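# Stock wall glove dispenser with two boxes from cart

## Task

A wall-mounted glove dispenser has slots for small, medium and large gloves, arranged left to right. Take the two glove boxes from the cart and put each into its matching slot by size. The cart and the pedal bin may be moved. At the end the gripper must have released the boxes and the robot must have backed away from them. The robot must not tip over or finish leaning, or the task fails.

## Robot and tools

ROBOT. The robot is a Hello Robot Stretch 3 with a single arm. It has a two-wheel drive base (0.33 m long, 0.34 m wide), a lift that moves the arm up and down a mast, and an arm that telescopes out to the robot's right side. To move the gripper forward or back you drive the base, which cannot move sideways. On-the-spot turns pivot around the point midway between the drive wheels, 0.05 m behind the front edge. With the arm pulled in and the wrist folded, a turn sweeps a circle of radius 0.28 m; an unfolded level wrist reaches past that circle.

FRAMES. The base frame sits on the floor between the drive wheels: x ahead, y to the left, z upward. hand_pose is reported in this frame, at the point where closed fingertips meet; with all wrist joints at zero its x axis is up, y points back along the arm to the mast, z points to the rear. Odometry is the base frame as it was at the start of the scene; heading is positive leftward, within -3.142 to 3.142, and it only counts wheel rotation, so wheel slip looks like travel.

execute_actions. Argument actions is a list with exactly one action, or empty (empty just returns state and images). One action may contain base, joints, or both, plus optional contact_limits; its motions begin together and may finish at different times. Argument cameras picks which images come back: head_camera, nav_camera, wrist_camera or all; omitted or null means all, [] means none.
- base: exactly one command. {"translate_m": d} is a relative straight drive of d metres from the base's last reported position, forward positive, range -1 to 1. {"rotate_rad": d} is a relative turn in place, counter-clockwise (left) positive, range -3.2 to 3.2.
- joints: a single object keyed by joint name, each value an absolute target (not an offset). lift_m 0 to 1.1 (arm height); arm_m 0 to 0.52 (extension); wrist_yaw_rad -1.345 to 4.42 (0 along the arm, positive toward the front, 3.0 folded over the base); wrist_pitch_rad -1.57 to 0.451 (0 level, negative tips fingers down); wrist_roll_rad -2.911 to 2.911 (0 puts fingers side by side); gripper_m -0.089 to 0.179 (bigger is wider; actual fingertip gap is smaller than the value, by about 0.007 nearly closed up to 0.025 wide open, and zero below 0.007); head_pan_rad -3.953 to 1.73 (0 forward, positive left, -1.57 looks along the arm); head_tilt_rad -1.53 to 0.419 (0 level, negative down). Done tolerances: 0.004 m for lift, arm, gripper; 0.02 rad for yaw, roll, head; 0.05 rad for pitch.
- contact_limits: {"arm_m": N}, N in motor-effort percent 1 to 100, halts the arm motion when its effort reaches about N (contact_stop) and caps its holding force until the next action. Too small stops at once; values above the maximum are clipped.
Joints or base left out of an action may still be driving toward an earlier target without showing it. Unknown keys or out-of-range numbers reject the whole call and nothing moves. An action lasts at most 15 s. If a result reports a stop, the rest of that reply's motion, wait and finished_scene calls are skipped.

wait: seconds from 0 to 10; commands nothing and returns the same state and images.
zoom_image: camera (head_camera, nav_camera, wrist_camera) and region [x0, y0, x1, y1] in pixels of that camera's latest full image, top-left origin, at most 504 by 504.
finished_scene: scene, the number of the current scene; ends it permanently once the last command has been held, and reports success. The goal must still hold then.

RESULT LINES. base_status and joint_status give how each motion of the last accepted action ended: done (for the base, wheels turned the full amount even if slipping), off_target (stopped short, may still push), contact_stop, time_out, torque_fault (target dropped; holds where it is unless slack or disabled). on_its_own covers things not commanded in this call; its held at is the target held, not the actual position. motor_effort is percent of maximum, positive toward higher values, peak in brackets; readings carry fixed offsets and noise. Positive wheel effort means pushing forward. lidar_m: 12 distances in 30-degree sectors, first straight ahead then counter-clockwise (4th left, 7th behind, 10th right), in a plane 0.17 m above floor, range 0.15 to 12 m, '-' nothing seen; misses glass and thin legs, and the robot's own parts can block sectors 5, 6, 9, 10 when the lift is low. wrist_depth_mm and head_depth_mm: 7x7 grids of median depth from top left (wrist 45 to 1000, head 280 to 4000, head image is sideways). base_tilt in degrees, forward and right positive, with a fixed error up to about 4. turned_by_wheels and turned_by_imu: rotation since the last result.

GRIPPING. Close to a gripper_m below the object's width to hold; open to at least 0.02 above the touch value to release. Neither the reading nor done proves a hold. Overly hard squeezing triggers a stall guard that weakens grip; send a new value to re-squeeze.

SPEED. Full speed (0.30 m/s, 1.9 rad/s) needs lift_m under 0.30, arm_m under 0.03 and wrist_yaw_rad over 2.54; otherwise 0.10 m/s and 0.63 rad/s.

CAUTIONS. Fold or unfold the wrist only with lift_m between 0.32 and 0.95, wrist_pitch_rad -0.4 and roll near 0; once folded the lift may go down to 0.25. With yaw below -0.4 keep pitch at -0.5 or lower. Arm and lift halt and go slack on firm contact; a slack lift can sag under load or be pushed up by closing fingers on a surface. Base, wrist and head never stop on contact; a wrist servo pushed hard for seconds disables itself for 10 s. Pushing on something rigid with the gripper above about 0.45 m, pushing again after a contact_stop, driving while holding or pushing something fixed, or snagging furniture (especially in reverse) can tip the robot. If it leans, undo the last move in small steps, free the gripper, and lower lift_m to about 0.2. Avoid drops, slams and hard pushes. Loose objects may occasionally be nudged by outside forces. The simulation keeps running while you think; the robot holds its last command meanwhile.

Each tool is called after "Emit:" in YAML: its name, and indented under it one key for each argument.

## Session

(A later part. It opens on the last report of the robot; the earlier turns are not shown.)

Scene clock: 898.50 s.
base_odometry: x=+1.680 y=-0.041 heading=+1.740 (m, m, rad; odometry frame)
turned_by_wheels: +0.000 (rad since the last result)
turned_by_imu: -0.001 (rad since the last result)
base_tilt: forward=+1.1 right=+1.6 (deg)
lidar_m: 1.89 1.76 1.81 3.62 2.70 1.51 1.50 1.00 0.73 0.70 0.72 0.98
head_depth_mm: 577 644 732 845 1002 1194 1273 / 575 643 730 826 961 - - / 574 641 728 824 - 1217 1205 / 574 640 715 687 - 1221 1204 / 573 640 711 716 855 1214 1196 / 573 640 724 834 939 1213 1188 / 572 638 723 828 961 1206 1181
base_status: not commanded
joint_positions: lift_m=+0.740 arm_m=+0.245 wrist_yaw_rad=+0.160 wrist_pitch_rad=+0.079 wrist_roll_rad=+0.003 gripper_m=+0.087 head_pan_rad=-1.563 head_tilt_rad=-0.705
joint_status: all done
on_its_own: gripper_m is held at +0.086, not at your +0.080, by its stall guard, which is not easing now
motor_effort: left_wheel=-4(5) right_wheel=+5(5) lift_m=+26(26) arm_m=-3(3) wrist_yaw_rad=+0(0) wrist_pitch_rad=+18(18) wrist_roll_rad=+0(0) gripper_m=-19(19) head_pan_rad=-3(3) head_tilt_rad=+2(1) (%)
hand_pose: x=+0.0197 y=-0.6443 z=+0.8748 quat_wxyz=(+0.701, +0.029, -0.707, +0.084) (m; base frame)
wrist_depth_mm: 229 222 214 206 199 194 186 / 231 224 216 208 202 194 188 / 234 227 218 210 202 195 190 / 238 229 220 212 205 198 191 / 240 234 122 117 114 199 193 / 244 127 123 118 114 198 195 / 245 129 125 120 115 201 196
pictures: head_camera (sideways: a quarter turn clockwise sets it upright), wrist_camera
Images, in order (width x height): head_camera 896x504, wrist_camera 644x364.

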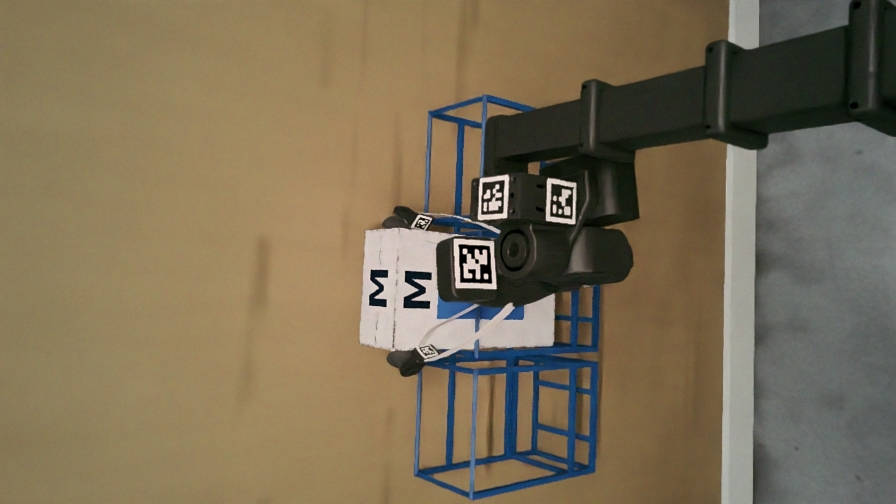

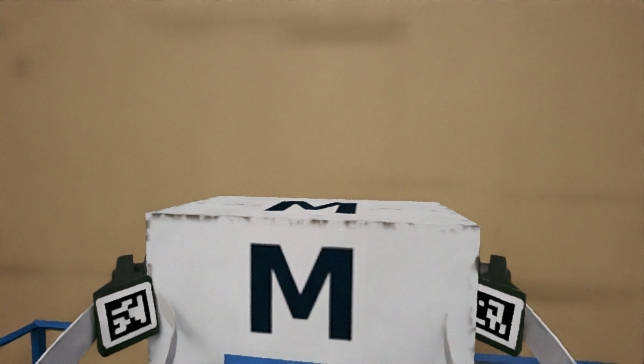

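Emit:
execute_actions:
  actions:
    - {"joints": {"lift_m": 0.722}}
  cameras: ["head_camera", "wrist_camera"]

Scene clock: 903.87 s.
base_odometry: x=+1.680 y=-0.041 heading=+1.740 (m, m, rad; odometry frame)
turned_by_wheels: +0.000 (rad since the last result)
turned_by_imu: -0.001 (rad since the last result)
base_tilt: forward=+1.1 right=+1.6 (deg)
lidar_m: 1.89 1.75 1.80 3.63 2.69 1.51 1.49 1.00 0.73 0.70 0.72 0.98
head_depth_mm: 577 645 734 846 1004 1228 1249 / 575 643 729 828 976 - - / 575 642 728 823 - 1220 1210 / 574 641 728 717 - 1221 1205 / 573 640 726 717 831 1215 1197 / 572 639 724 835 942 1209 1192 / 572 637 722 827 961 1209 1182
base_status: not commanded
joint_positions: lift_m=+0.722 arm_m=+0.245 wrist_yaw_rad=+0.161 wrist_pitch_rad=+0.079 wrist_roll_rad=+0.003 gripper_m=+0.087 head_pan_rad=-1.563 head_tilt_rad=-0.705
joint_status: all done
on_its_own: gripper_m is held at +0.086, not at your +0.080, by its stall guard, which is not easing now
motor_effort: left_wheel=-3(4) right_wheel=+5(5) lift_m=+26(27) arm_m=-3(3) wrist_yaw_rad=-1(0) wrist_pitch_rad=+18(18) wrist_roll_rad=+0(0) gripper_m=-20(19) head_pan_rad=-3(3) head_tilt_rad=+2(1) (%)
hand_pose: x=+0.0198 y=-0.6443 z=+0.8569 quat_wxyz=(+0.701, +0.029, -0.707, +0.084) (m; base frame)
wrist_depth_mm: 230 222 214 206 199 193 186 / 232 224 217 208 200 194 187 / 234 227 219 211 202 195 189 / 238 230 220 212 205 198 191 / 241 233 123 118 113 198 193 / 243 127 123 118 114 200 195 / 244 129 125 119 115 203 196
pictures: head_camera (sideways: a quarter turn clockwise sets it upright), wrist_camera
Images, in order (width x height): head_camera 896x504, wrist_camera 644x364.

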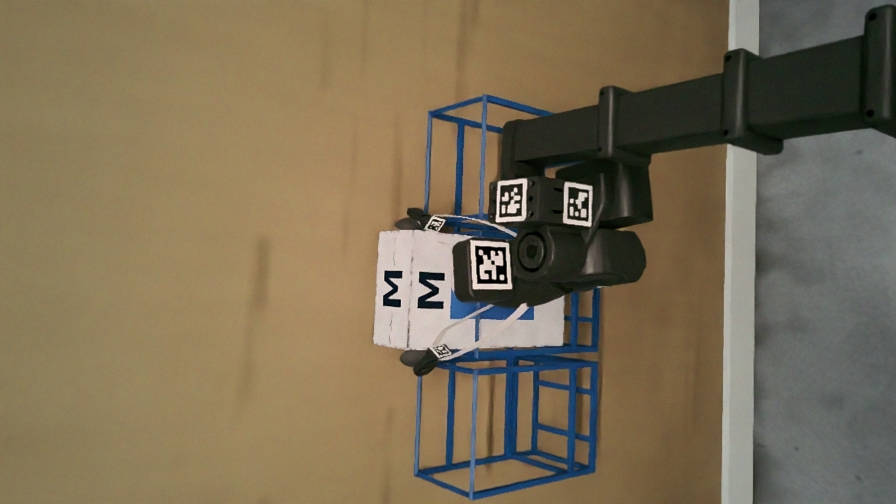

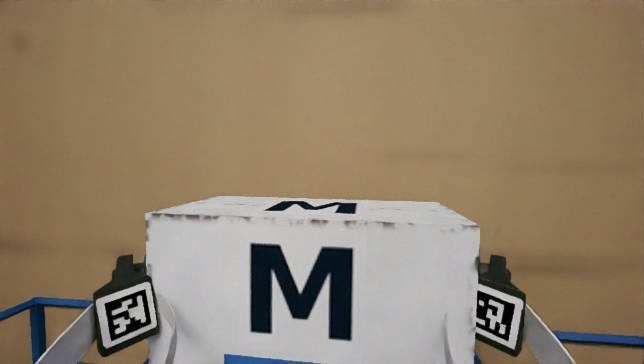

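Emit:
execute_actions:
  actions:
    - {"joints": {"lift_m": 0.708}}
  cameras: ["head_camera", "wrist_camera"]

Scene clock: 907.50 s.
base_odometry: x=+1.680 y=-0.041 heading=+1.740 (m, m, rad; odometry frame)
turned_by_wheels: +0.000 (rad since the last result)
turned_by_imu: -0.001 (rad since the last result)
base_tilt: forward=+1.1 right=+1.6 (deg)
lidar_m: 1.89 1.75 1.80 3.63 2.69 1.51 1.49 1.00 0.73 0.70 0.72 0.98
head_depth_mm: 577 645 730 845 1004 1232 1249 / 575 644 729 824 974 - - / 574 641 729 822 - 1260 1215 / 573 641 725 719 - 1222 1204 / 573 640 726 733 830 1216 1195 / 572 640 723 835 940 1211 1189 / 571 637 722 827 963 1206 1181
base_status: not commanded
joint_positions: lift_m=+0.708 arm_m=+0.245 wrist_yaw_rad=+0.161 wrist_pitch_rad=+0.079 wrist_roll_rad=+0.003 gripper_m=+0.087 head_pan_rad=-1.563 head_tilt_rad=-0.705
joint_status: all done
on_its_own: gripper_m is held at +0.086, not at your +0.080, by its stall guard, which is not easing now
motor_effort: left_wheel=-4(4) right_wheel=+5(5) lift_m=+25(24) arm_m=-3(3) wrist_yaw_rad=+0(1) wrist_pitch_rad=+18(18) wrist_roll_rad=+0(0) gripper_m=-19(20) head_pan_rad=-3(3) head_tilt_rad=+2(2) (%)
hand_pose: x=+0.0198 y=-0.6442 z=+0.8430 quat_wxyz=(+0.701, +0.029, -0.707, +0.084) (m; base frame)
wrist_depth_mm: 229 222 213 205 198 192 186 / 232 224 216 208 200 194 188 / 234 227 219 210 204 196 190 / 238 230 219 212 204 198 191 / 240 233 123 118 114 200 194 / 243 127 123 118 114 199 196 / 244 129 125 119 115 160 197
pictures: head_camera (sideways: a quarter turn clockwise sets it upright), wrist_camera
Images, in order (width x height): head_camera 896x504, wrist_camera 644x364.

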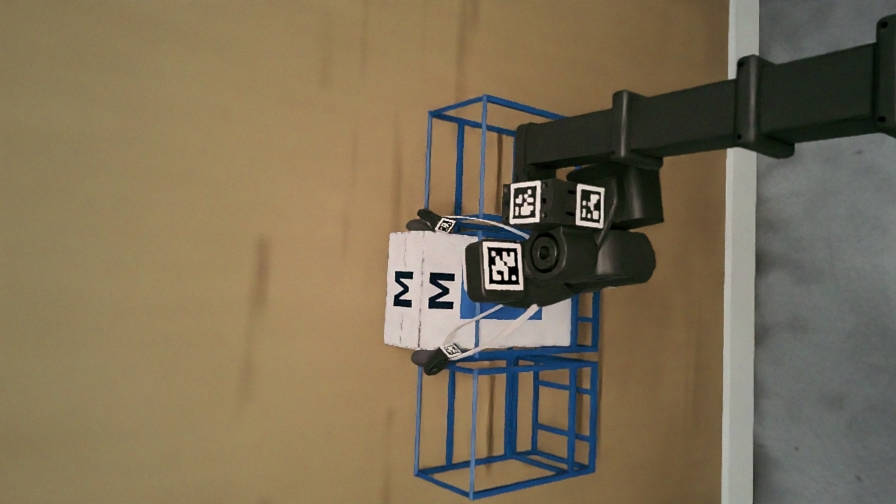

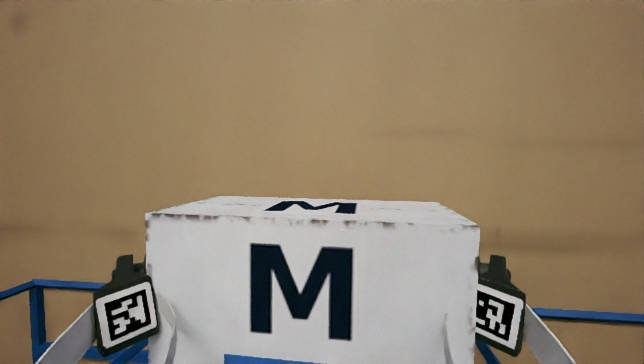

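Emit:
execute_actions:
  actions:
    - {"joints": {"lift_m": 0.696}}
  cameras: ["head_camera", "wrist_camera"]

Scene clock: 913.77 s.
base_odometry: x=+1.680 y=-0.041 heading=+1.740 (m, m, rad; odometry frame)
turned_by_wheels: +0.000 (rad since the last result)
turned_by_imu: -0.001 (rad since the last result)
base_tilt: forward=+1.1 right=+1.6 (deg)
lidar_m: 1.89 1.76 1.80 3.63 2.69 1.51 1.49 1.00 0.73 0.70 0.72 0.98
head_depth_mm: 577 645 732 844 1005 1228 1227 / 576 643 730 824 974 1188 - / 575 642 726 841 - 1263 1204 / 573 640 726 732 - 1253 1204 / 573 641 725 734 855 1214 1197 / 572 639 725 834 941 1209 1187 / 571 637 724 827 964 1207 1180
base_status: not commanded
joint_positions: lift_m=+0.696 arm_m=+0.245 wrist_yaw_rad=+0.161 wrist_pitch_rad=+0.079 wrist_roll_rad=+0.003 gripper_m=+0.087 head_pan_rad=-1.563 head_tilt_rad=-0.705
joint_status: all done
on_its_own: gripper_m is held at +0.086, not at your +0.080, by its stall guard, which is not easing now
motor_effort: left_wheel=-4(3) right_wheel=+5(5) lift_m=+26(25) arm_m=-3(3) wrist_yaw_rad=+0(0) wrist_pitch_rad=+18(18) wrist_roll_rad=+0(0) gripper_m=-20(19) head_pan_rad=-3(3) head_tilt_rad=+1(1) (%)
hand_pose: x=+0.0199 y=-0.6442 z=+0.8310 quat_wxyz=(+0.701, +0.029, -0.707, +0.085) (m; base frame)
wrist_depth_mm: 228 223 214 205 199 192 186 / 232 224 216 209 201 194 188 / 234 227 219 210 203 196 189 / 238 229 219 211 203 198 191 / 241 232 123 117 114 200 193 / 242 127 123 118 114 199 195 / 244 129 124 119 115 200 197
pictures: head_camera (sideways: a quarter turn clockwise sets it upright), wrist_camera
Images, in order (width x height): head_camera 896x504, wrist_camera 644x364.

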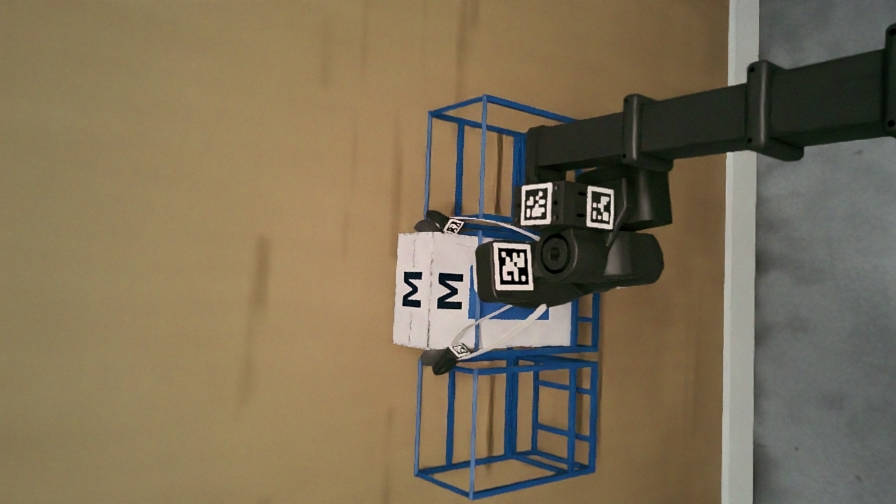

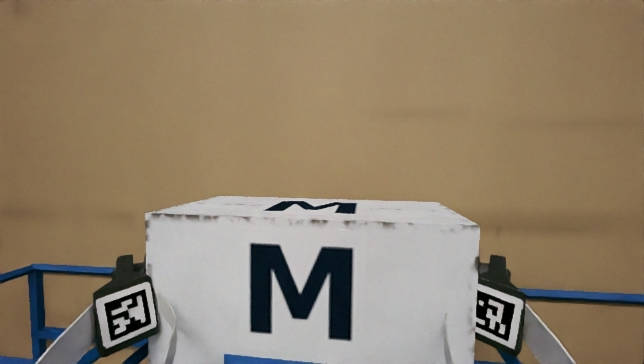

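Emit:
execute_actions:
  actions:
    - {"joints": {"lift_m": 0.684}}
  cameras: ["head_camera", "wrist_camera"]

Scene clock: 921.10 s.
base_odometry: x=+1.680 y=-0.041 heading=+1.740 (m, m, rad; odometry frame)
turned_by_wheels: +0.000 (rad since the last result)
turned_by_imu: -0.001 (rad since the last result)
base_tilt: forward=+1.2 right=+1.6 (deg)
lidar_m: 1.89 1.75 1.80 3.62 2.70 1.51 1.49 1.00 0.73 0.70 0.72 0.98
head_depth_mm: 577 645 733 847 1001 1229 1234 / 577 644 731 825 975 1190 - / 574 642 729 842 - 1261 1213 / 574 641 726 738 - 1258 1205 / 572 640 726 734 833 1213 1199 / 571 638 724 831 940 1211 1189 / 572 639 726 828 962 1208 1179
base_status: not commanded
joint_positions: lift_m=+0.684 arm_m=+0.245 wrist_yaw_rad=+0.161 wrist_pitch_rad=+0.108 wrist_roll_rad=+0.003 gripper_m=+0.087 head_pan_rad=-1.563 head_tilt_rad=-0.705
joint_status: all done
on_its_own: gripper_m is held at +0.086, not at your +0.080, by its stall guard, which is not easing now
motor_effort: left_wheel=-4(4) right_wheel=+5(5) lift_m=+24(22) arm_m=-1(3) wrist_yaw_rad=+0(1) wrist_pitch_rad=+9(18) wrist_roll_rad=-1(0) gripper_m=-19(19) head_pan_rad=-3(3) head_tilt_rad=+1(1) (%)
hand_pose: x=+0.0199 y=-0.6441 z=+0.8265 quat_wxyz=(+0.700, +0.019, -0.708, +0.095) (m; base frame)
wrist_depth_mm: 235 226 217 210 202 196 190 / 237 228 220 211 204 199 191 / 238 230 221 213 206 198 192 / 240 230 221 213 206 199 193 / 241 233 122 117 113 200 194 / 239 127 123 118 114 198 194 / 242 128 124 119 115 199 196
pictures: head_camera (sideways: a quarter turn clockwise sets it upright), wrist_camera
Images, in order (width x height): head_camera 896x504, wrist_camera 644x364.

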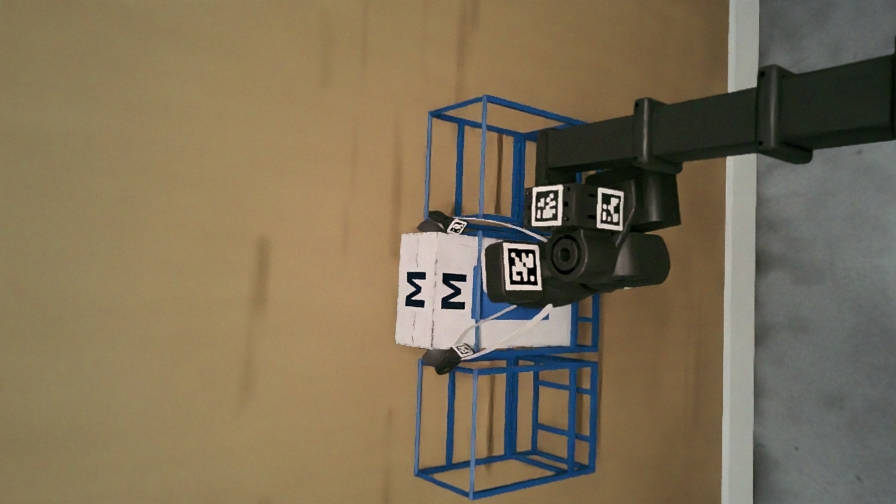

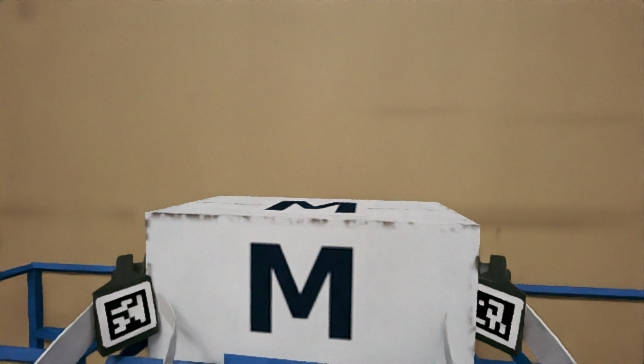

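Emit:
execute_actions:
  actions:
    - {"joints": {"gripper_m": 0.17, "wrist_pitch_rad": 0.11}}
  cameras: ["head_camera", "wrist_camera"]

Scene clock: 931.30 s.
base_odometry: x=+1.680 y=-0.041 heading=+1.740 (m, m, rad; odometry frame)
turned_by_wheels: +0.000 (rad since the last result)
turned_by_imu: -0.001 (rad since the last result)
base_tilt: forward=+1.1 right=+1.6 (deg)
lidar_m: 1.89 1.76 1.80 3.62 2.69 1.51 1.49 1.00 0.73 0.70 0.72 0.98
head_depth_mm: 577 644 731 846 1004 1230 1227 / 576 644 730 826 974 1190 - / 574 642 729 834 - 1261 1210 / 574 643 728 787 - 1259 1206 / 574 639 726 742 856 1212 1194 / 573 639 725 833 940 1211 1192 / 571 637 722 827 962 1205 1179
base_status: not commanded
joint_positions: lift_m=+0.684 arm_m=+0.245 wrist_yaw_rad=+0.166 wrist_pitch_rad=+0.107 wrist_roll_rad=+0.006 gripper_m=+0.170 head_pan_rad=-1.563 head_tilt_rad=-0.705
joint_status: all done
motor_effort: left_wheel=-2(3) right_wheel=+2(6) lift_m=+23(23) arm_m=+0(1) wrist_yaw_rad=-2(4) wrist_pitch_rad=+1(8) wrist_roll_rad=-2(3) gripper_m=+2(84) head_pan_rad=-3(3) head_tilt_rad=+1(2) (%)
hand_pose: x=+0.0210 y=-0.6439 z=+0.8261 quat_wxyz=(+0.699, +0.021, -0.708, +0.096) (m; base frame)
wrist_depth_mm: 236 227 219 211 203 196 189 / 238 228 220 212 204 197 190 / 240 232 222 213 205 197 192 / 241 232 224 213 206 199 193 / 242 232 176 176 205 199 192 / 241 121 118 114 110 117 193 / - 122 119 114 110 201 194
pictures: head_camera (sideways: a quarter turn clockwise sets it upright), wrist_camera
Images, in order (width x height): head_camera 896x504, wrist_camera 644x364.

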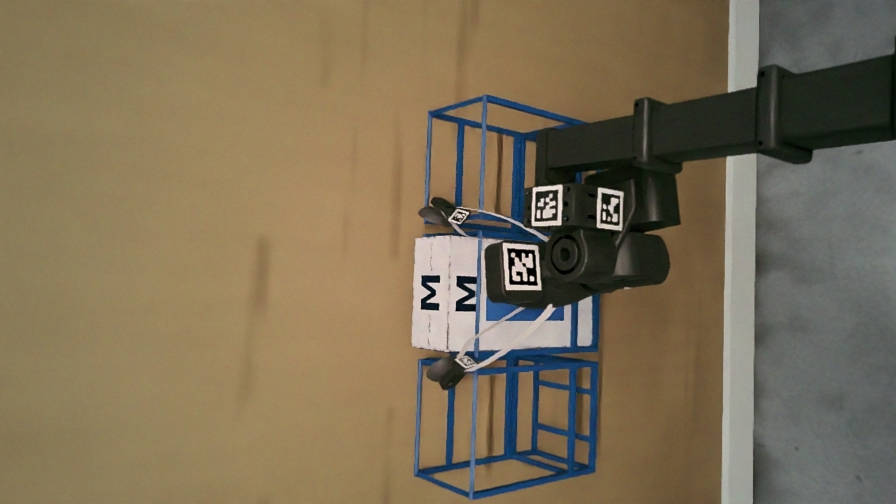

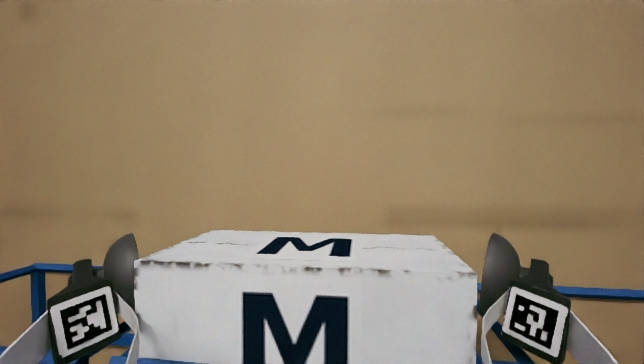

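Emit:
execute_actions:
  actions:
    - {"joints": {"lift_m": 0.72}}
  cameras: []

Emit:
execute_actions:
  actions:
    - {"joints": {"arm_m": 0.0, "lift_m": 0.8, "wrist_yaw_rad": 0.0, "wrist_pitch_rad": 0.0}}
  cameras: ["head_camera", "nav_camera"]

Scene clock: 967.67 s.
base_odometry: x=+1.680 y=-0.041 heading=+1.740 (m, m, rad; odometry frame)
turned_by_wheels: +0.000 (rad since the last result)
turned_by_imu: -0.001 (rad since the last result)
base_tilt: forward=+1.1 right=+1.5 (deg)
lidar_m: 1.89 1.75 1.79 3.61 2.70 1.50 1.49 1.00 0.73 0.70 0.72 0.98
head_depth_mm: 577 646 731 847 1003 1229 1255 / 576 645 729 826 975 - - / 575 643 728 822 - 1240 1212 / 573 642 728 788 - 1220 1203 / 572 640 725 750 832 1217 1192 / 573 638 724 836 939 1211 1188 / 571 637 723 827 962 1206 1179
base_status: not commanded
joint_positions: lift_m=+0.720 arm_m=+0.245 wrist_yaw_rad=+0.162 wrist_pitch_rad=+0.095 wrist_roll_rad=+0.006 gripper_m=+0.170 head_pan_rad=-1.563 head_tilt_rad=-0.705
joint_status: all done
motor_effort: left_wheel=-3(3) right_wheel=+3(4) lift_m=+27(28) arm_m=-2(1) wrist_yaw_rad=-1(4) wrist_pitch_rad=+4(5) wrist_roll_rad=-2(2) gripper_m=+0(1) head_pan_rad=-3(3) head_tilt_rad=+2(1) (%)
hand_pose: x=+0.0201 y=-0.6441 z=+0.8589 quat_wxyz=(+0.700, +0.024, -0.708, +0.090) (m; base frame)
wrist_depth_mm: 233 225 216 209 202 195 189 / 236 228 218 211 203 196 189 / 237 229 220 213 204 198 190 / 239 230 222 213 206 199 192 / 243 233 223 214 208 200 194 / 246 232 221 214 207 205 195 / - 137 129 129 129 203 194
pictures: none
No camera images: the call's "cameras" was empty. Leave "cameras" out to get every camera's image.

Scene clock: 970.70 s.
base_odometry: x=+1.680 y=-0.041 heading=+1.740 (m, m, rad; odometry frame)
turned_by_wheels: +0.000 (rad since the last result)
turned_by_imu: -0.001 (rad since the last result)
base_tilt: forward=+1.1 right=+1.6 (deg)
lidar_m: 1.89 1.76 1.80 3.62 2.70 1.51 1.49 1.00 0.73 0.70 0.72 0.98
head_depth_mm: 576 644 731 847 1001 1228 - / 576 644 729 826 1027 1226 - / 575 643 729 823 972 1225 - / 574 640 726 764 836 - - / 573 641 726 746 829 1215 1194 / 573 639 725 832 943 1207 1188 / 572 639 723 830 961 1210 1180
base_status: not commanded
joint_positions: lift_m=+0.800 arm_m=+0.000 wrist_yaw_rad=+0.001 wrist_pitch_rad=-0.016 wrist_roll_rad=+0.008 gripper_m=+0.170 head_pan_rad=-1.563 head_tilt_rad=-0.704
joint_status: all done
motor_effort: left_wheel=-4(9) right_wheel=+6(21) lift_m=+28(28) arm_m=-3(4) wrist_yaw_rad=+0(22) wrist_pitch_rad=+5(6) wrist_roll_rad=-3(4) gripper_m=+1(3) head_pan_rad=-3(3) head_tilt_rad=+1(1) (%)
hand_pose: x=-0.0213 y=-0.4011 z=+0.9105 quat_wxyz=(+0.705, +0.006, -0.710, -0.006) (m; base frame)
wrist_depth_mm: 418 424 429 430 434 439 446 / 432 431 434 439 444 451 454 / 442 443 450 452 459 463 464 / 455 454 457 463 468 475 478 / 465 467 466 469 483 490 491 / 472 473 374 381 488 489 501 / - 492 389 395 509 520 520
pictures: head_camera (sideways: a quarter turn clockwise sets it upright), nav_camera (sideways: a quarter turn counterclockwise sets it upright)
Images, in order (width x height): head_camera 896x504, nav_camera 672x504.

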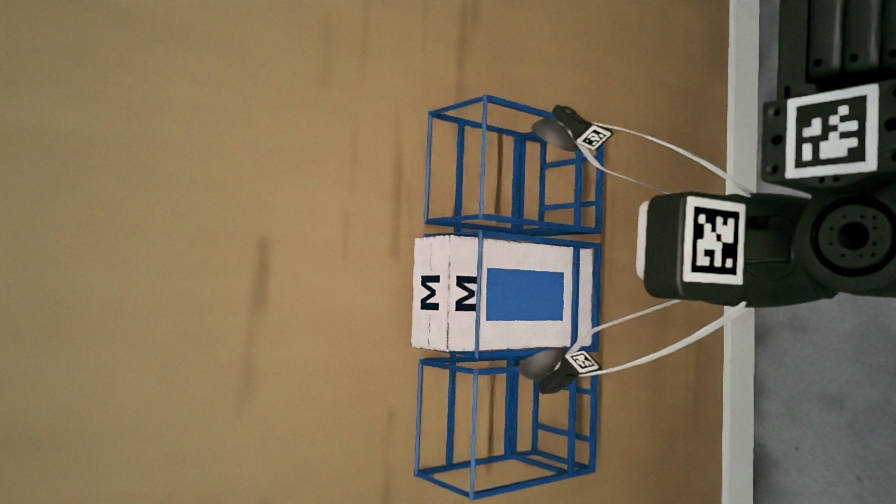

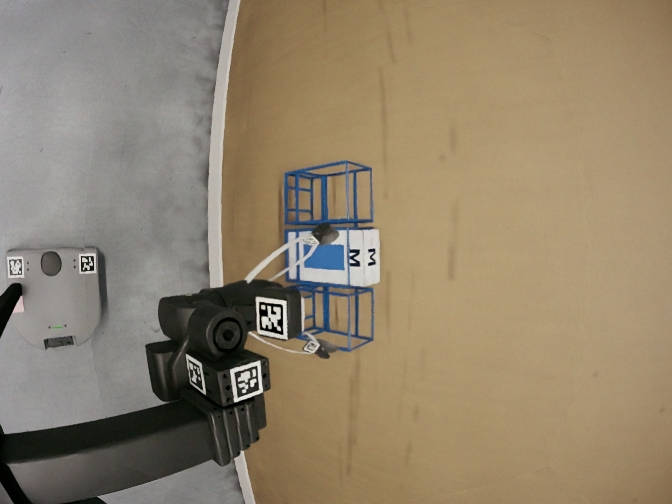

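Emit:
execute_actions:
  actions:
    - {"base": {"rotate_rad": -0.618}, "joints": {"lift_m": 0.86, "head_tilt_rad": -0.5}}
  cameras: []

Emit:
execute_actions:
  actions:
    - {"base": {"translate_m": -0.9}}
  cameras: ["head_camera", "nav_camera"]

Scene clock: 983.60 s.
base_odometry: x=+1.680 y=-0.041 heading=+1.122 (m, m, rad; odometry frame)
turned_by_wheels: -0.618 (rad since the last result)
turned_by_imu: -0.625 (rad since the last result)
base_tilt: forward=+1.1 right=+1.6 (deg)
lidar_m: 0.90 1.89 1.90 1.75 3.63 2.99 1.56 1.49 1.11 0.75 0.70 0.71
head_depth_mm: 908 1020 1154 1338 1585 1666 1401 / 836 924 1035 1176 1362 1586 1388 / 772 846 938 1056 1206 1387 1366 / 717 781 859 954 1080 1195 - / 670 726 794 872 973 1091 1223 / 629 677 734 806 881 1002 1118 / 593 635 684 745 808 885 1007
base_status: done
joint_positions: lift_m=+0.860 arm_m=+0.000 wrist_yaw_rad=+0.001 wrist_pitch_rad=-0.016 wrist_roll_rad=+0.008 gripper_m=+0.170 head_pan_rad=-1.563 head_tilt_rad=-0.507
joint_status: all done
motor_effort: left_wheel=+5(10) right_wheel=-4(8) lift_m=+27(28) arm_m=-3(3) wrist_yaw_rad=+0(0) wrist_pitch_rad=+5(5) wrist_roll_rad=-3(3) gripper_m=+1(0) head_pan_rad=-3(3) head_tilt_rad=+2(15) (%)
hand_pose: x=-0.0213 y=-0.4010 z=+0.9704 quat_wxyz=(+0.705, +0.006, -0.710, -0.006) (m; base frame)
wrist_depth_mm: 385 437 513 617 788 - - / 387 442 522 637 823 - - / 394 454 531 652 838 - - / 395 457 542 668 868 - - / 405 470 557 701 907 - - / 404 500 574 712 960 - - / - 499 577 722 967 - -
pictures: none
No camera images: the call's "cameras" was empty. Leave "cameras" out to get every camera's image.

Scene clock: 994.03 s.
base_odometry: x=+1.290 y=-0.852 heading=+1.122 (m, m, rad; odometry frame)
turned_by_wheels: +0.000 (rad since the last result)
turned_by_imu: -0.007 (rad since the last result)
base_tilt: forward=+1.1 right=+1.6 (deg)
lidar_m: 1.58 2.62 2.12 2.58 3.45 1.85 0.77 0.72 0.73 1.33 1.23 1.25
head_depth_mm: 1183 1241 1306 1375 1463 1526 1399 / 1300 1375 1448 1539 1633 1591 1393 / 1388 1493 1613 1749 1853 1660 1370 / 1307 1425 1566 1748 1909 1678 - / 1216 1315 1440 1585 1758 1615 1332 / 1145 1229 1334 1463 1601 1555 1328 / 1072 1154 1243 1355 1481 1550 1311
base_status: done
joint_positions: lift_m=+0.860 arm_m=+0.000 wrist_yaw_rad=+0.001 wrist_pitch_rad=-0.016 wrist_roll_rad=+0.008 gripper_m=+0.170 head_pan_rad=-1.563 head_tilt_rad=-0.507
joint_status: not commanded
motor_effort: left_wheel=+5(8) right_wheel=-4(10) lift_m=+28(27) arm_m=-3(2) wrist_yaw_rad=+0(1) wrist_pitch_rad=+5(5) wrist_roll_rad=-3(3) gripper_m=+1(0) head_pan_rad=-3(3) head_tilt_rad=+2(2) (%)
hand_pose: x=-0.0213 y=-0.4010 z=+0.9704 quat_wxyz=(+0.705, +0.006, -0.710, -0.006) (m; base frame)
wrist_depth_mm: 811 909 - - - 941 755 / 806 922 - - - 932 762 / 822 946 - - - 944 767 / 829 953 - - - 961 783 / 832 993 - - - 983 792 / 824 - - - - - 791 / - - - - - - 774
pictures: head_camera (sideways: a quarter turn clockwise sets it upright), nav_camera (sideways: a quarter turn counterclockwise sets it upright)
Images, in order (width x height): head_camera 896x504, nav_camera 672x504.

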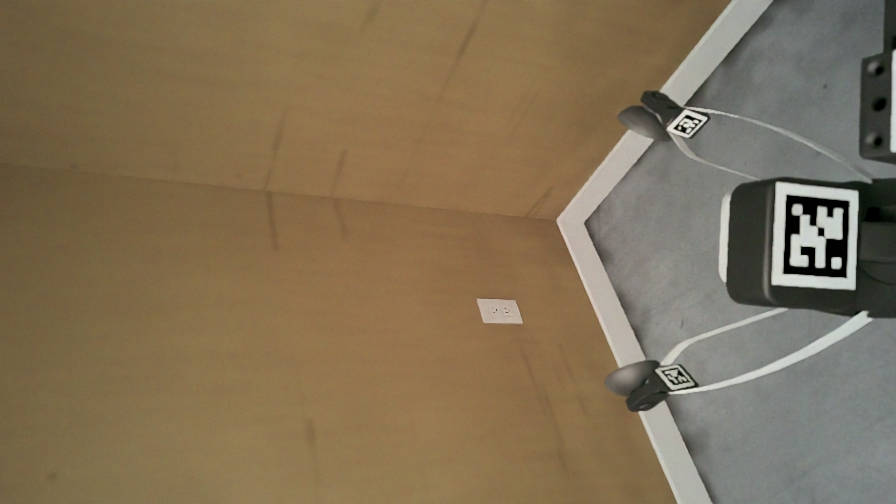

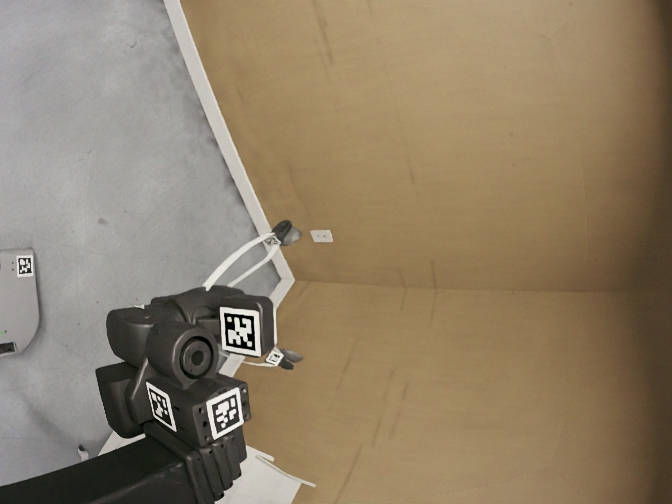

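Emit:
execute_actions:
  actions:
    - {"base": {"translate_m": -0.2}}
  cameras: []

Emit:
execute_actions:
  actions:
    - {"base": {"rotate_rad": -0.95}}

Scene clock: 1010.43 s.
base_odometry: x=+1.203 y=-1.033 heading=+1.123 (m, m, rad; odometry frame)
turned_by_wheels: +0.000 (rad since the last result)
turned_by_imu: -0.002 (rad since the last result)
base_tilt: forward=+1.1 right=+1.6 (deg)
lidar_m: 1.73 2.78 2.24 2.79 3.14 1.59 1.07 0.56 0.57 1.27 1.35 1.36
head_depth_mm: 1010 1064 1117 1178 1253 1322 1323 / 1109 1169 1239 1321 1403 1480 1391 / 1235 1307 1391 1494 1605 1631 1371 / 1372 1476 1596 1723 1855 1682 - / 1342 1451 1580 1743 1894 1617 1335 / 1255 1357 1469 1603 1760 1552 1327 / 1184 1269 1369 1490 1631 1582 1319
base_status: done
joint_positions: lift_m=+0.860 arm_m=+0.000 wrist_yaw_rad=+0.001 wrist_pitch_rad=-0.016 wrist_roll_rad=+0.008 gripper_m=+0.170 head_pan_rad=-1.563 head_tilt_rad=-0.507
joint_status: not commanded
motor_effort: left_wheel=+5(6) right_wheel=-4(11) lift_m=+27(27) arm_m=-3(3) wrist_yaw_rad=-1(0) wrist_pitch_rad=+5(5) wrist_roll_rad=-3(3) gripper_m=+0(0) head_pan_rad=-3(3) head_tilt_rad=+2(3) (%)
hand_pose: x=-0.0213 y=-0.4010 z=+0.9704 quat_wxyz=(+0.705, +0.006, -0.710, -0.006) (m; base frame)
wrist_depth_mm: 887 - - - 972 765 633 / 902 - - - 976 777 619 / 908 - - - - 784 641 / 945 - - - - 794 656 / 937 - - - - 799 663 / 955 - - - - 890 663 / - - - - - 889 650
pictures: none
No camera images: the call's "cameras" was empty. Leave "cameras" out to get every camera's image.

Scene clock: 1013.00 s.
base_odometry: x=+1.203 y=-1.033 heading=+0.173 (m, m, rad; odometry frame)
turned_by_wheels: -0.950 (rad since the last result)
turned_by_imu: -0.959 (rad since the last result)
base_tilt: forward=+1.1 right=+1.5 (deg)
lidar_m: 1.35 1.39 1.89 2.24 2.24 3.04 3.00 1.43 0.58 0.56 0.58 1.38
head_depth_mm: 827 895 981 1079 1198 1353 1405 / 825 891 976 1075 1198 1374 1392 / 821 889 971 1037 911 824 905 / 820 886 969 1020 895 819 - / 817 883 964 1061 995 835 970 / 814 882 962 1055 991 805 939 / 811 879 960 1053 965 820 936
base_status: done
joint_positions: lift_m=+0.860 arm_m=+0.000 wrist_yaw_rad=+0.001 wrist_pitch_rad=-0.016 wrist_roll_rad=+0.008 gripper_m=+0.170 head_pan_rad=-1.563 head_tilt_rad=-0.507
joint_status: not commanded
motor_effort: left_wheel=+4(11) right_wheel=-4(11) lift_m=+27(28) arm_m=-3(3) wrist_yaw_rad=+0(0) wrist_pitch_rad=+5(5) wrist_roll_rad=-3(3) gripper_m=+1(1) head_pan_rad=-3(3) head_tilt_rad=+3(2) (%)
hand_pose: x=-0.0213 y=-0.4010 z=+0.9704 quat_wxyz=(+0.705, +0.006, -0.710, -0.006) (m; base frame)
wrist_depth_mm: 699 703 703 713 728 736 735 / 704 718 740 741 741 750 744 / 724 737 745 739 755 772 788 / 746 753 757 769 795 793 808 / 763 764 776 540 808 826 828 / 784 781 700 554 827 847 837 / - 578 597 553 831 852 891
pictures: head_camera (sideways: a quarter turn clockwise sets it upright), nav_camera (sideways: a quarter turn counterclockwise sets it upright), wrist_camera
Images, in order (width x height): head_camera 896x504, nav_camera 672x504, wrist_camera 644x364.

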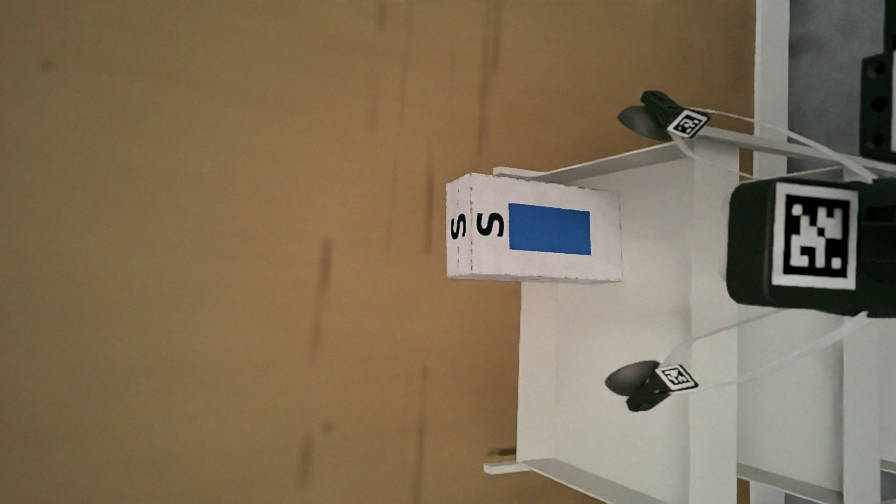

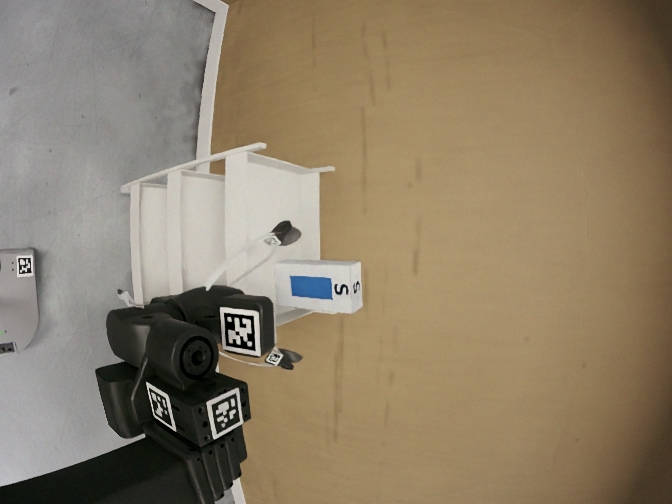

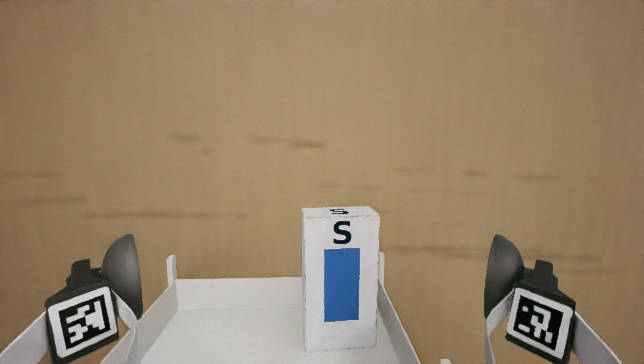

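Emit:
execute_actions:
  actions: []

Scene clock: 1037.90 s.
base_odometry: x=+1.203 y=-1.033 heading=+0.173 (m, m, rad; odometry frame)
turned_by_wheels: +0.000 (rad since the last result)
turned_by_imu: -0.001 (rad since the last result)
base_tilt: forward=+1.1 right=+1.6 (deg)
lidar_m: 1.35 1.40 1.89 2.24 2.24 3.03 3.00 1.43 0.58 0.56 0.58 1.38
head_depth_mm: 827 895 977 1077 1200 1354 1404 / 824 893 977 1073 1193 1368 1397 / 823 889 971 1041 913 824 903 / 819 891 967 1024 892 820 - / 817 886 966 1058 995 835 969 / 812 881 961 1057 996 807 937 / 812 879 957 1055 963 822 934
base_status: done
joint_positions: lift_m=+0.860 arm_m=+0.000 wrist_yaw_rad=+0.001 wrist_pitch_rad=-0.016 wrist_roll_rad=+0.008 gripper_m=+0.170 head_pan_rad=-1.563 head_tilt_rad=-0.507
joint_status: not commanded
motor_effort: left_wheel=+5(11) right_wheel=-4(11) lift_m=+27(28) arm_m=-3(3) wrist_yaw_rad=-1(0) wrist_pitch_rad=+5(5) wrist_roll_rad=-3(3) gripper_m=+0(1) head_pan_rad=-3(3) head_tilt_rad=+2(2) (%)
hand_pose: x=-0.0213 y=-0.4010 z=+0.9704 quat_wxyz=(+0.705, +0.006, -0.710, -0.006) (m; base frame)
wrist_depth_mm: 692 695 713 724 718 736 741 / 713 718 726 741 732 751 764 / 735 735 737 752 750 762 792 / 741 756 770 779 776 803 806 / 769 779 777 539 781 809 829 / 770 788 702 545 817 828 844 / - 575 595 560 839 883 868
pictures: head_camera (sideways: a quarter turn clockwise sets it upright), nav_camera (sideways: a quarter turn counterclockwise sets it upright), wrist_camera
Images, in order (width x height): head_camera 896x504, nav_camera 672x504, wrist_camera 644x364.

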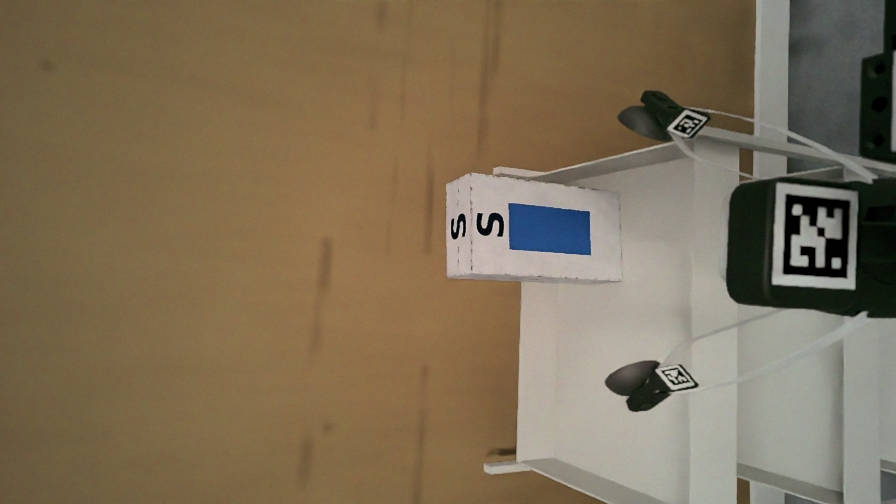

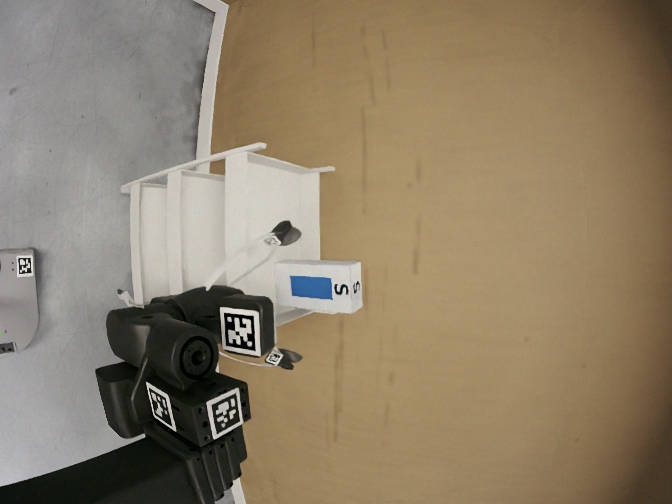

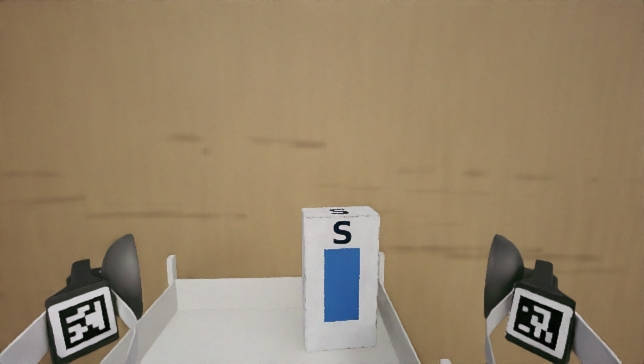

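Emit:
execute_actions:
  actions:
    - {"base": {"translate_m": -0.037}, "joints": {"lift_m": 0.77}}

Scene clock: 1044.60 s.
base_odometry: x=+1.167 y=-1.039 heading=+0.173 (m, m, rad; odometry frame)
turned_by_wheels: +0.000 (rad since the last result)
turned_by_imu: -0.001 (rad since the last result)
base_tilt: forward=+1.1 right=+1.6 (deg)
lidar_m: 1.39 1.43 1.94 2.23 2.24 3.04 2.95 1.43 1.03 0.56 0.58 1.38
head_depth_mm: 828 899 980 1082 1200 1349 1368 / 825 893 975 1073 1196 1339 1356 / 822 892 973 1057 1156 847 1286 / 821 890 969 862 885 843 963 / 819 885 965 1050 939 838 944 / 814 880 963 1059 984 831 937 / 812 881 961 1054 952 823 934
base_status: done
joint_positions: lift_m=+0.770 arm_m=+0.000 wrist_yaw_rad=+0.001 wrist_pitch_rad=-0.016 wrist_roll_rad=+0.008 gripper_m=+0.170 head_pan_rad=-1.563 head_tilt_rad=-0.507
joint_status: all done
motor_effort: left_wheel=+5(8) right_wheel=-4(12) lift_m=+22(22) arm_m=-2(3) wrist_yaw_rad=-1(0) wrist_pitch_rad=+5(5) wrist_roll_rad=-3(3) gripper_m=+0(0) head_pan_rad=-3(3) head_tilt_rad=+2(2) (%)
hand_pose: x=-0.0213 y=-0.4010 z=+0.8806 quat_wxyz=(+0.705, +0.006, -0.710, -0.006) (m; base frame)
wrist_depth_mm: 703 702 706 709 729 731 744 / 718 710 723 725 731 743 752 / 729 738 750 748 770 756 778 / 736 755 772 523 785 798 814 / 769 775 791 536 797 800 810 / 779 615 609 546 807 826 840 / - 346 350 353 453 859 878
pictures: head_camera (sideways: a quarter turn clockwise sets it upright), nav_camera (sideways: a quarter turn counterclockwise sets it upright), wrist_camera
Images, in order (width x height): head_camera 896x504, nav_camera 672x504, wrist_camera 644x364.

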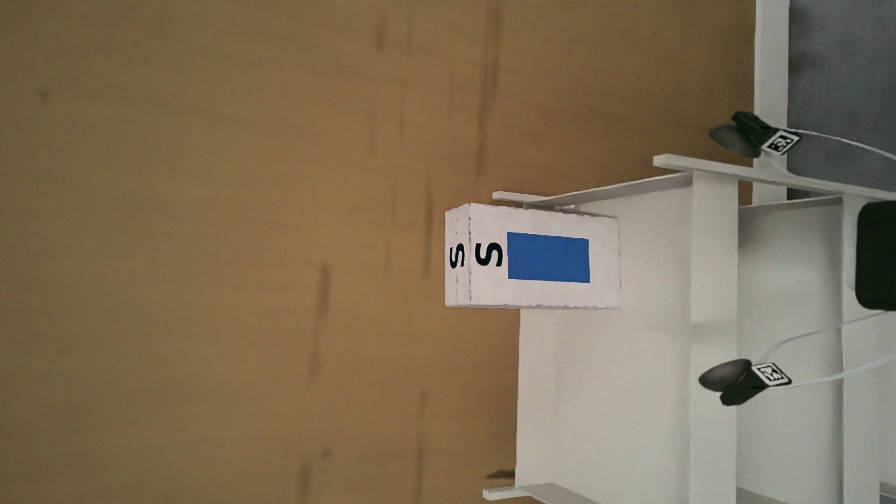

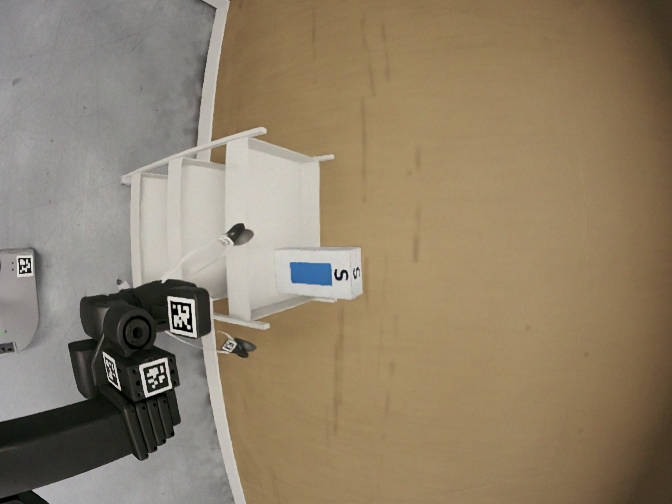

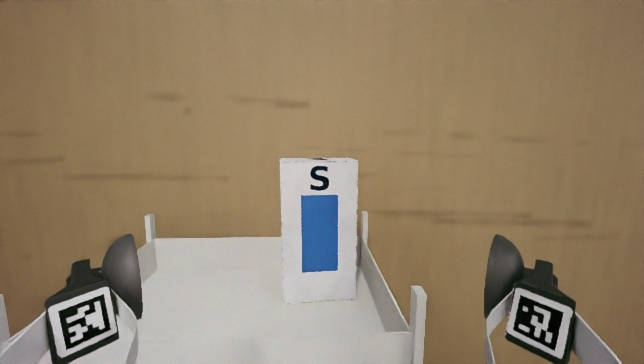

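Emit:
execute_actions:
  actions:
    - {"joints": {"arm_m": 0.33}, "contact_limits": {"arm_m": 15}}

Scene clock: 1058.67 s.
base_odometry: x=+1.167 y=-1.039 heading=+0.173 (m, m, rad; odometry frame)
turned_by_wheels: +0.000 (rad since the last result)
turned_by_imu: -0.001 (rad since the last result)
base_tilt: forward=+1.1 right=+1.6 (deg)
lidar_m: 1.39 1.44 1.94 2.23 2.24 3.05 2.96 1.43 1.03 0.56 0.58 1.38
head_depth_mm: 827 897 979 1081 1200 1352 1403 / 824 893 975 1075 1180 - - / 822 890 973 1055 - 799 1287 / 819 888 968 863 - 819 951 / 815 886 967 1050 938 836 946 / 814 882 961 1058 987 829 938 / 812 881 957 1051 952 821 934
base_status: not commanded
joint_positions: lift_m=+0.770 arm_m=+0.330 wrist_yaw_rad=+0.001 wrist_pitch_rad=-0.016 wrist_roll_rad=+0.008 gripper_m=+0.170 head_pan_rad=-1.563 head_tilt_rad=-0.507
joint_status: all done
motor_effort: left_wheel=+5(5) right_wheel=-4(4) lift_m=+22(23) arm_m=+4(4) wrist_yaw_rad=+0(1) wrist_pitch_rad=+5(5) wrist_roll_rad=-3(3) gripper_m=+0(0) head_pan_rad=-3(3) head_tilt_rad=+2(3) (%)
contact_limits: arm_m 15 (drawing in: default 28, maximum 46; extending or still: default 39, maximum 63)
hand_pose: x=-0.0213 y=-0.7305 z=+0.8806 quat_wxyz=(+0.705, +0.006, -0.710, -0.006) (m; base frame)
wrist_depth_mm: 380 382 387 394 398 402 404 / 393 393 400 403 405 411 418 / 400 405 408 409 419 420 426 / 411 413 418 422 427 434 438 / 424 428 177 180 187 447 455 / 431 441 180 185 193 454 465 / - 343 187 190 198 473 476
pictures: head_camera (sideways: a quarter turn clockwise sets it upright), nav_camera (sideways: a quarter turn counterclockwise sets it upright), wrist_camera
Images, in order (width x height): head_camera 896x504, nav_camera 672x504, wrist_camera 644x364.

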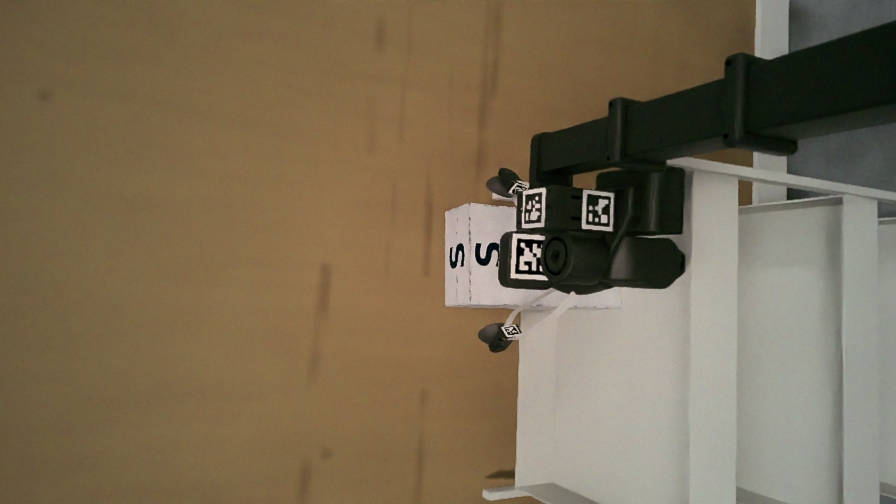

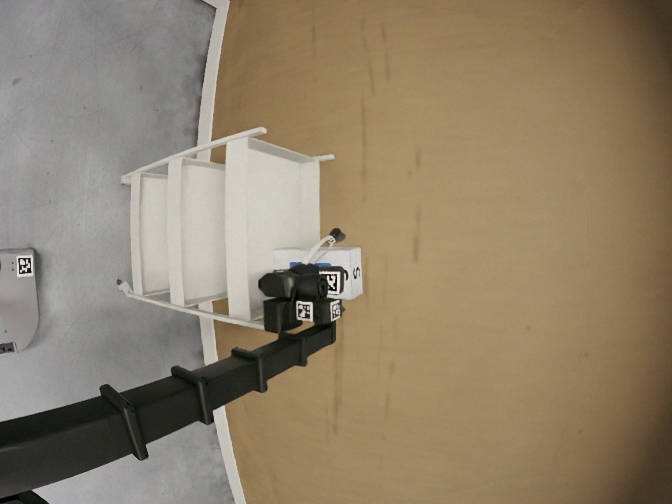

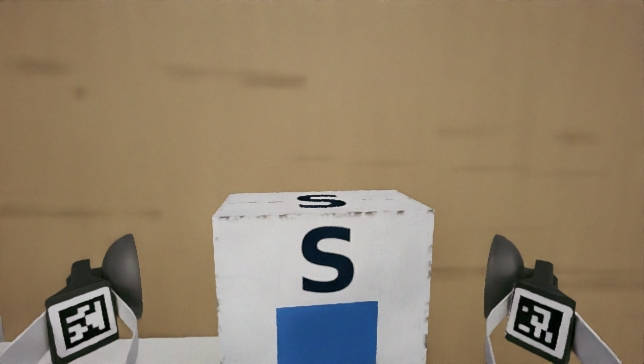

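Emit:
zoom_image:
  camera: "wrist_camera"
  region: [190, 170, 460, 270]

Emit:
zoom_image:
  camera: "head_camera"
  region: [420, 150, 640, 370]

Region (190, 170, 460, 270) of wrist_camera's 644x364 image, scaled by 1.867; it fills the top 187 rows of this view, and the rest is white.

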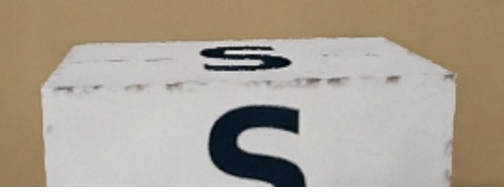

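Region (420, 150, 640, 370) of head_camera's 896x504 image, scaled by 2.291, with more detail than that image has.

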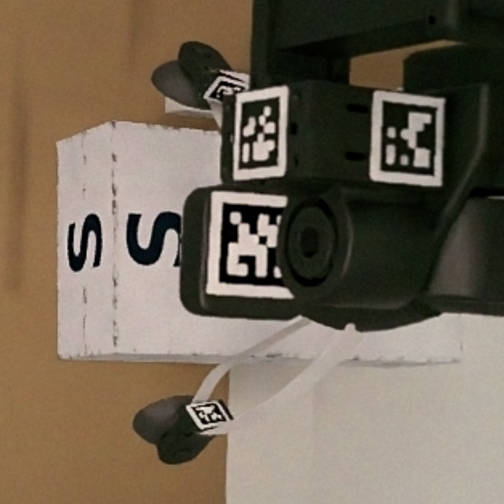

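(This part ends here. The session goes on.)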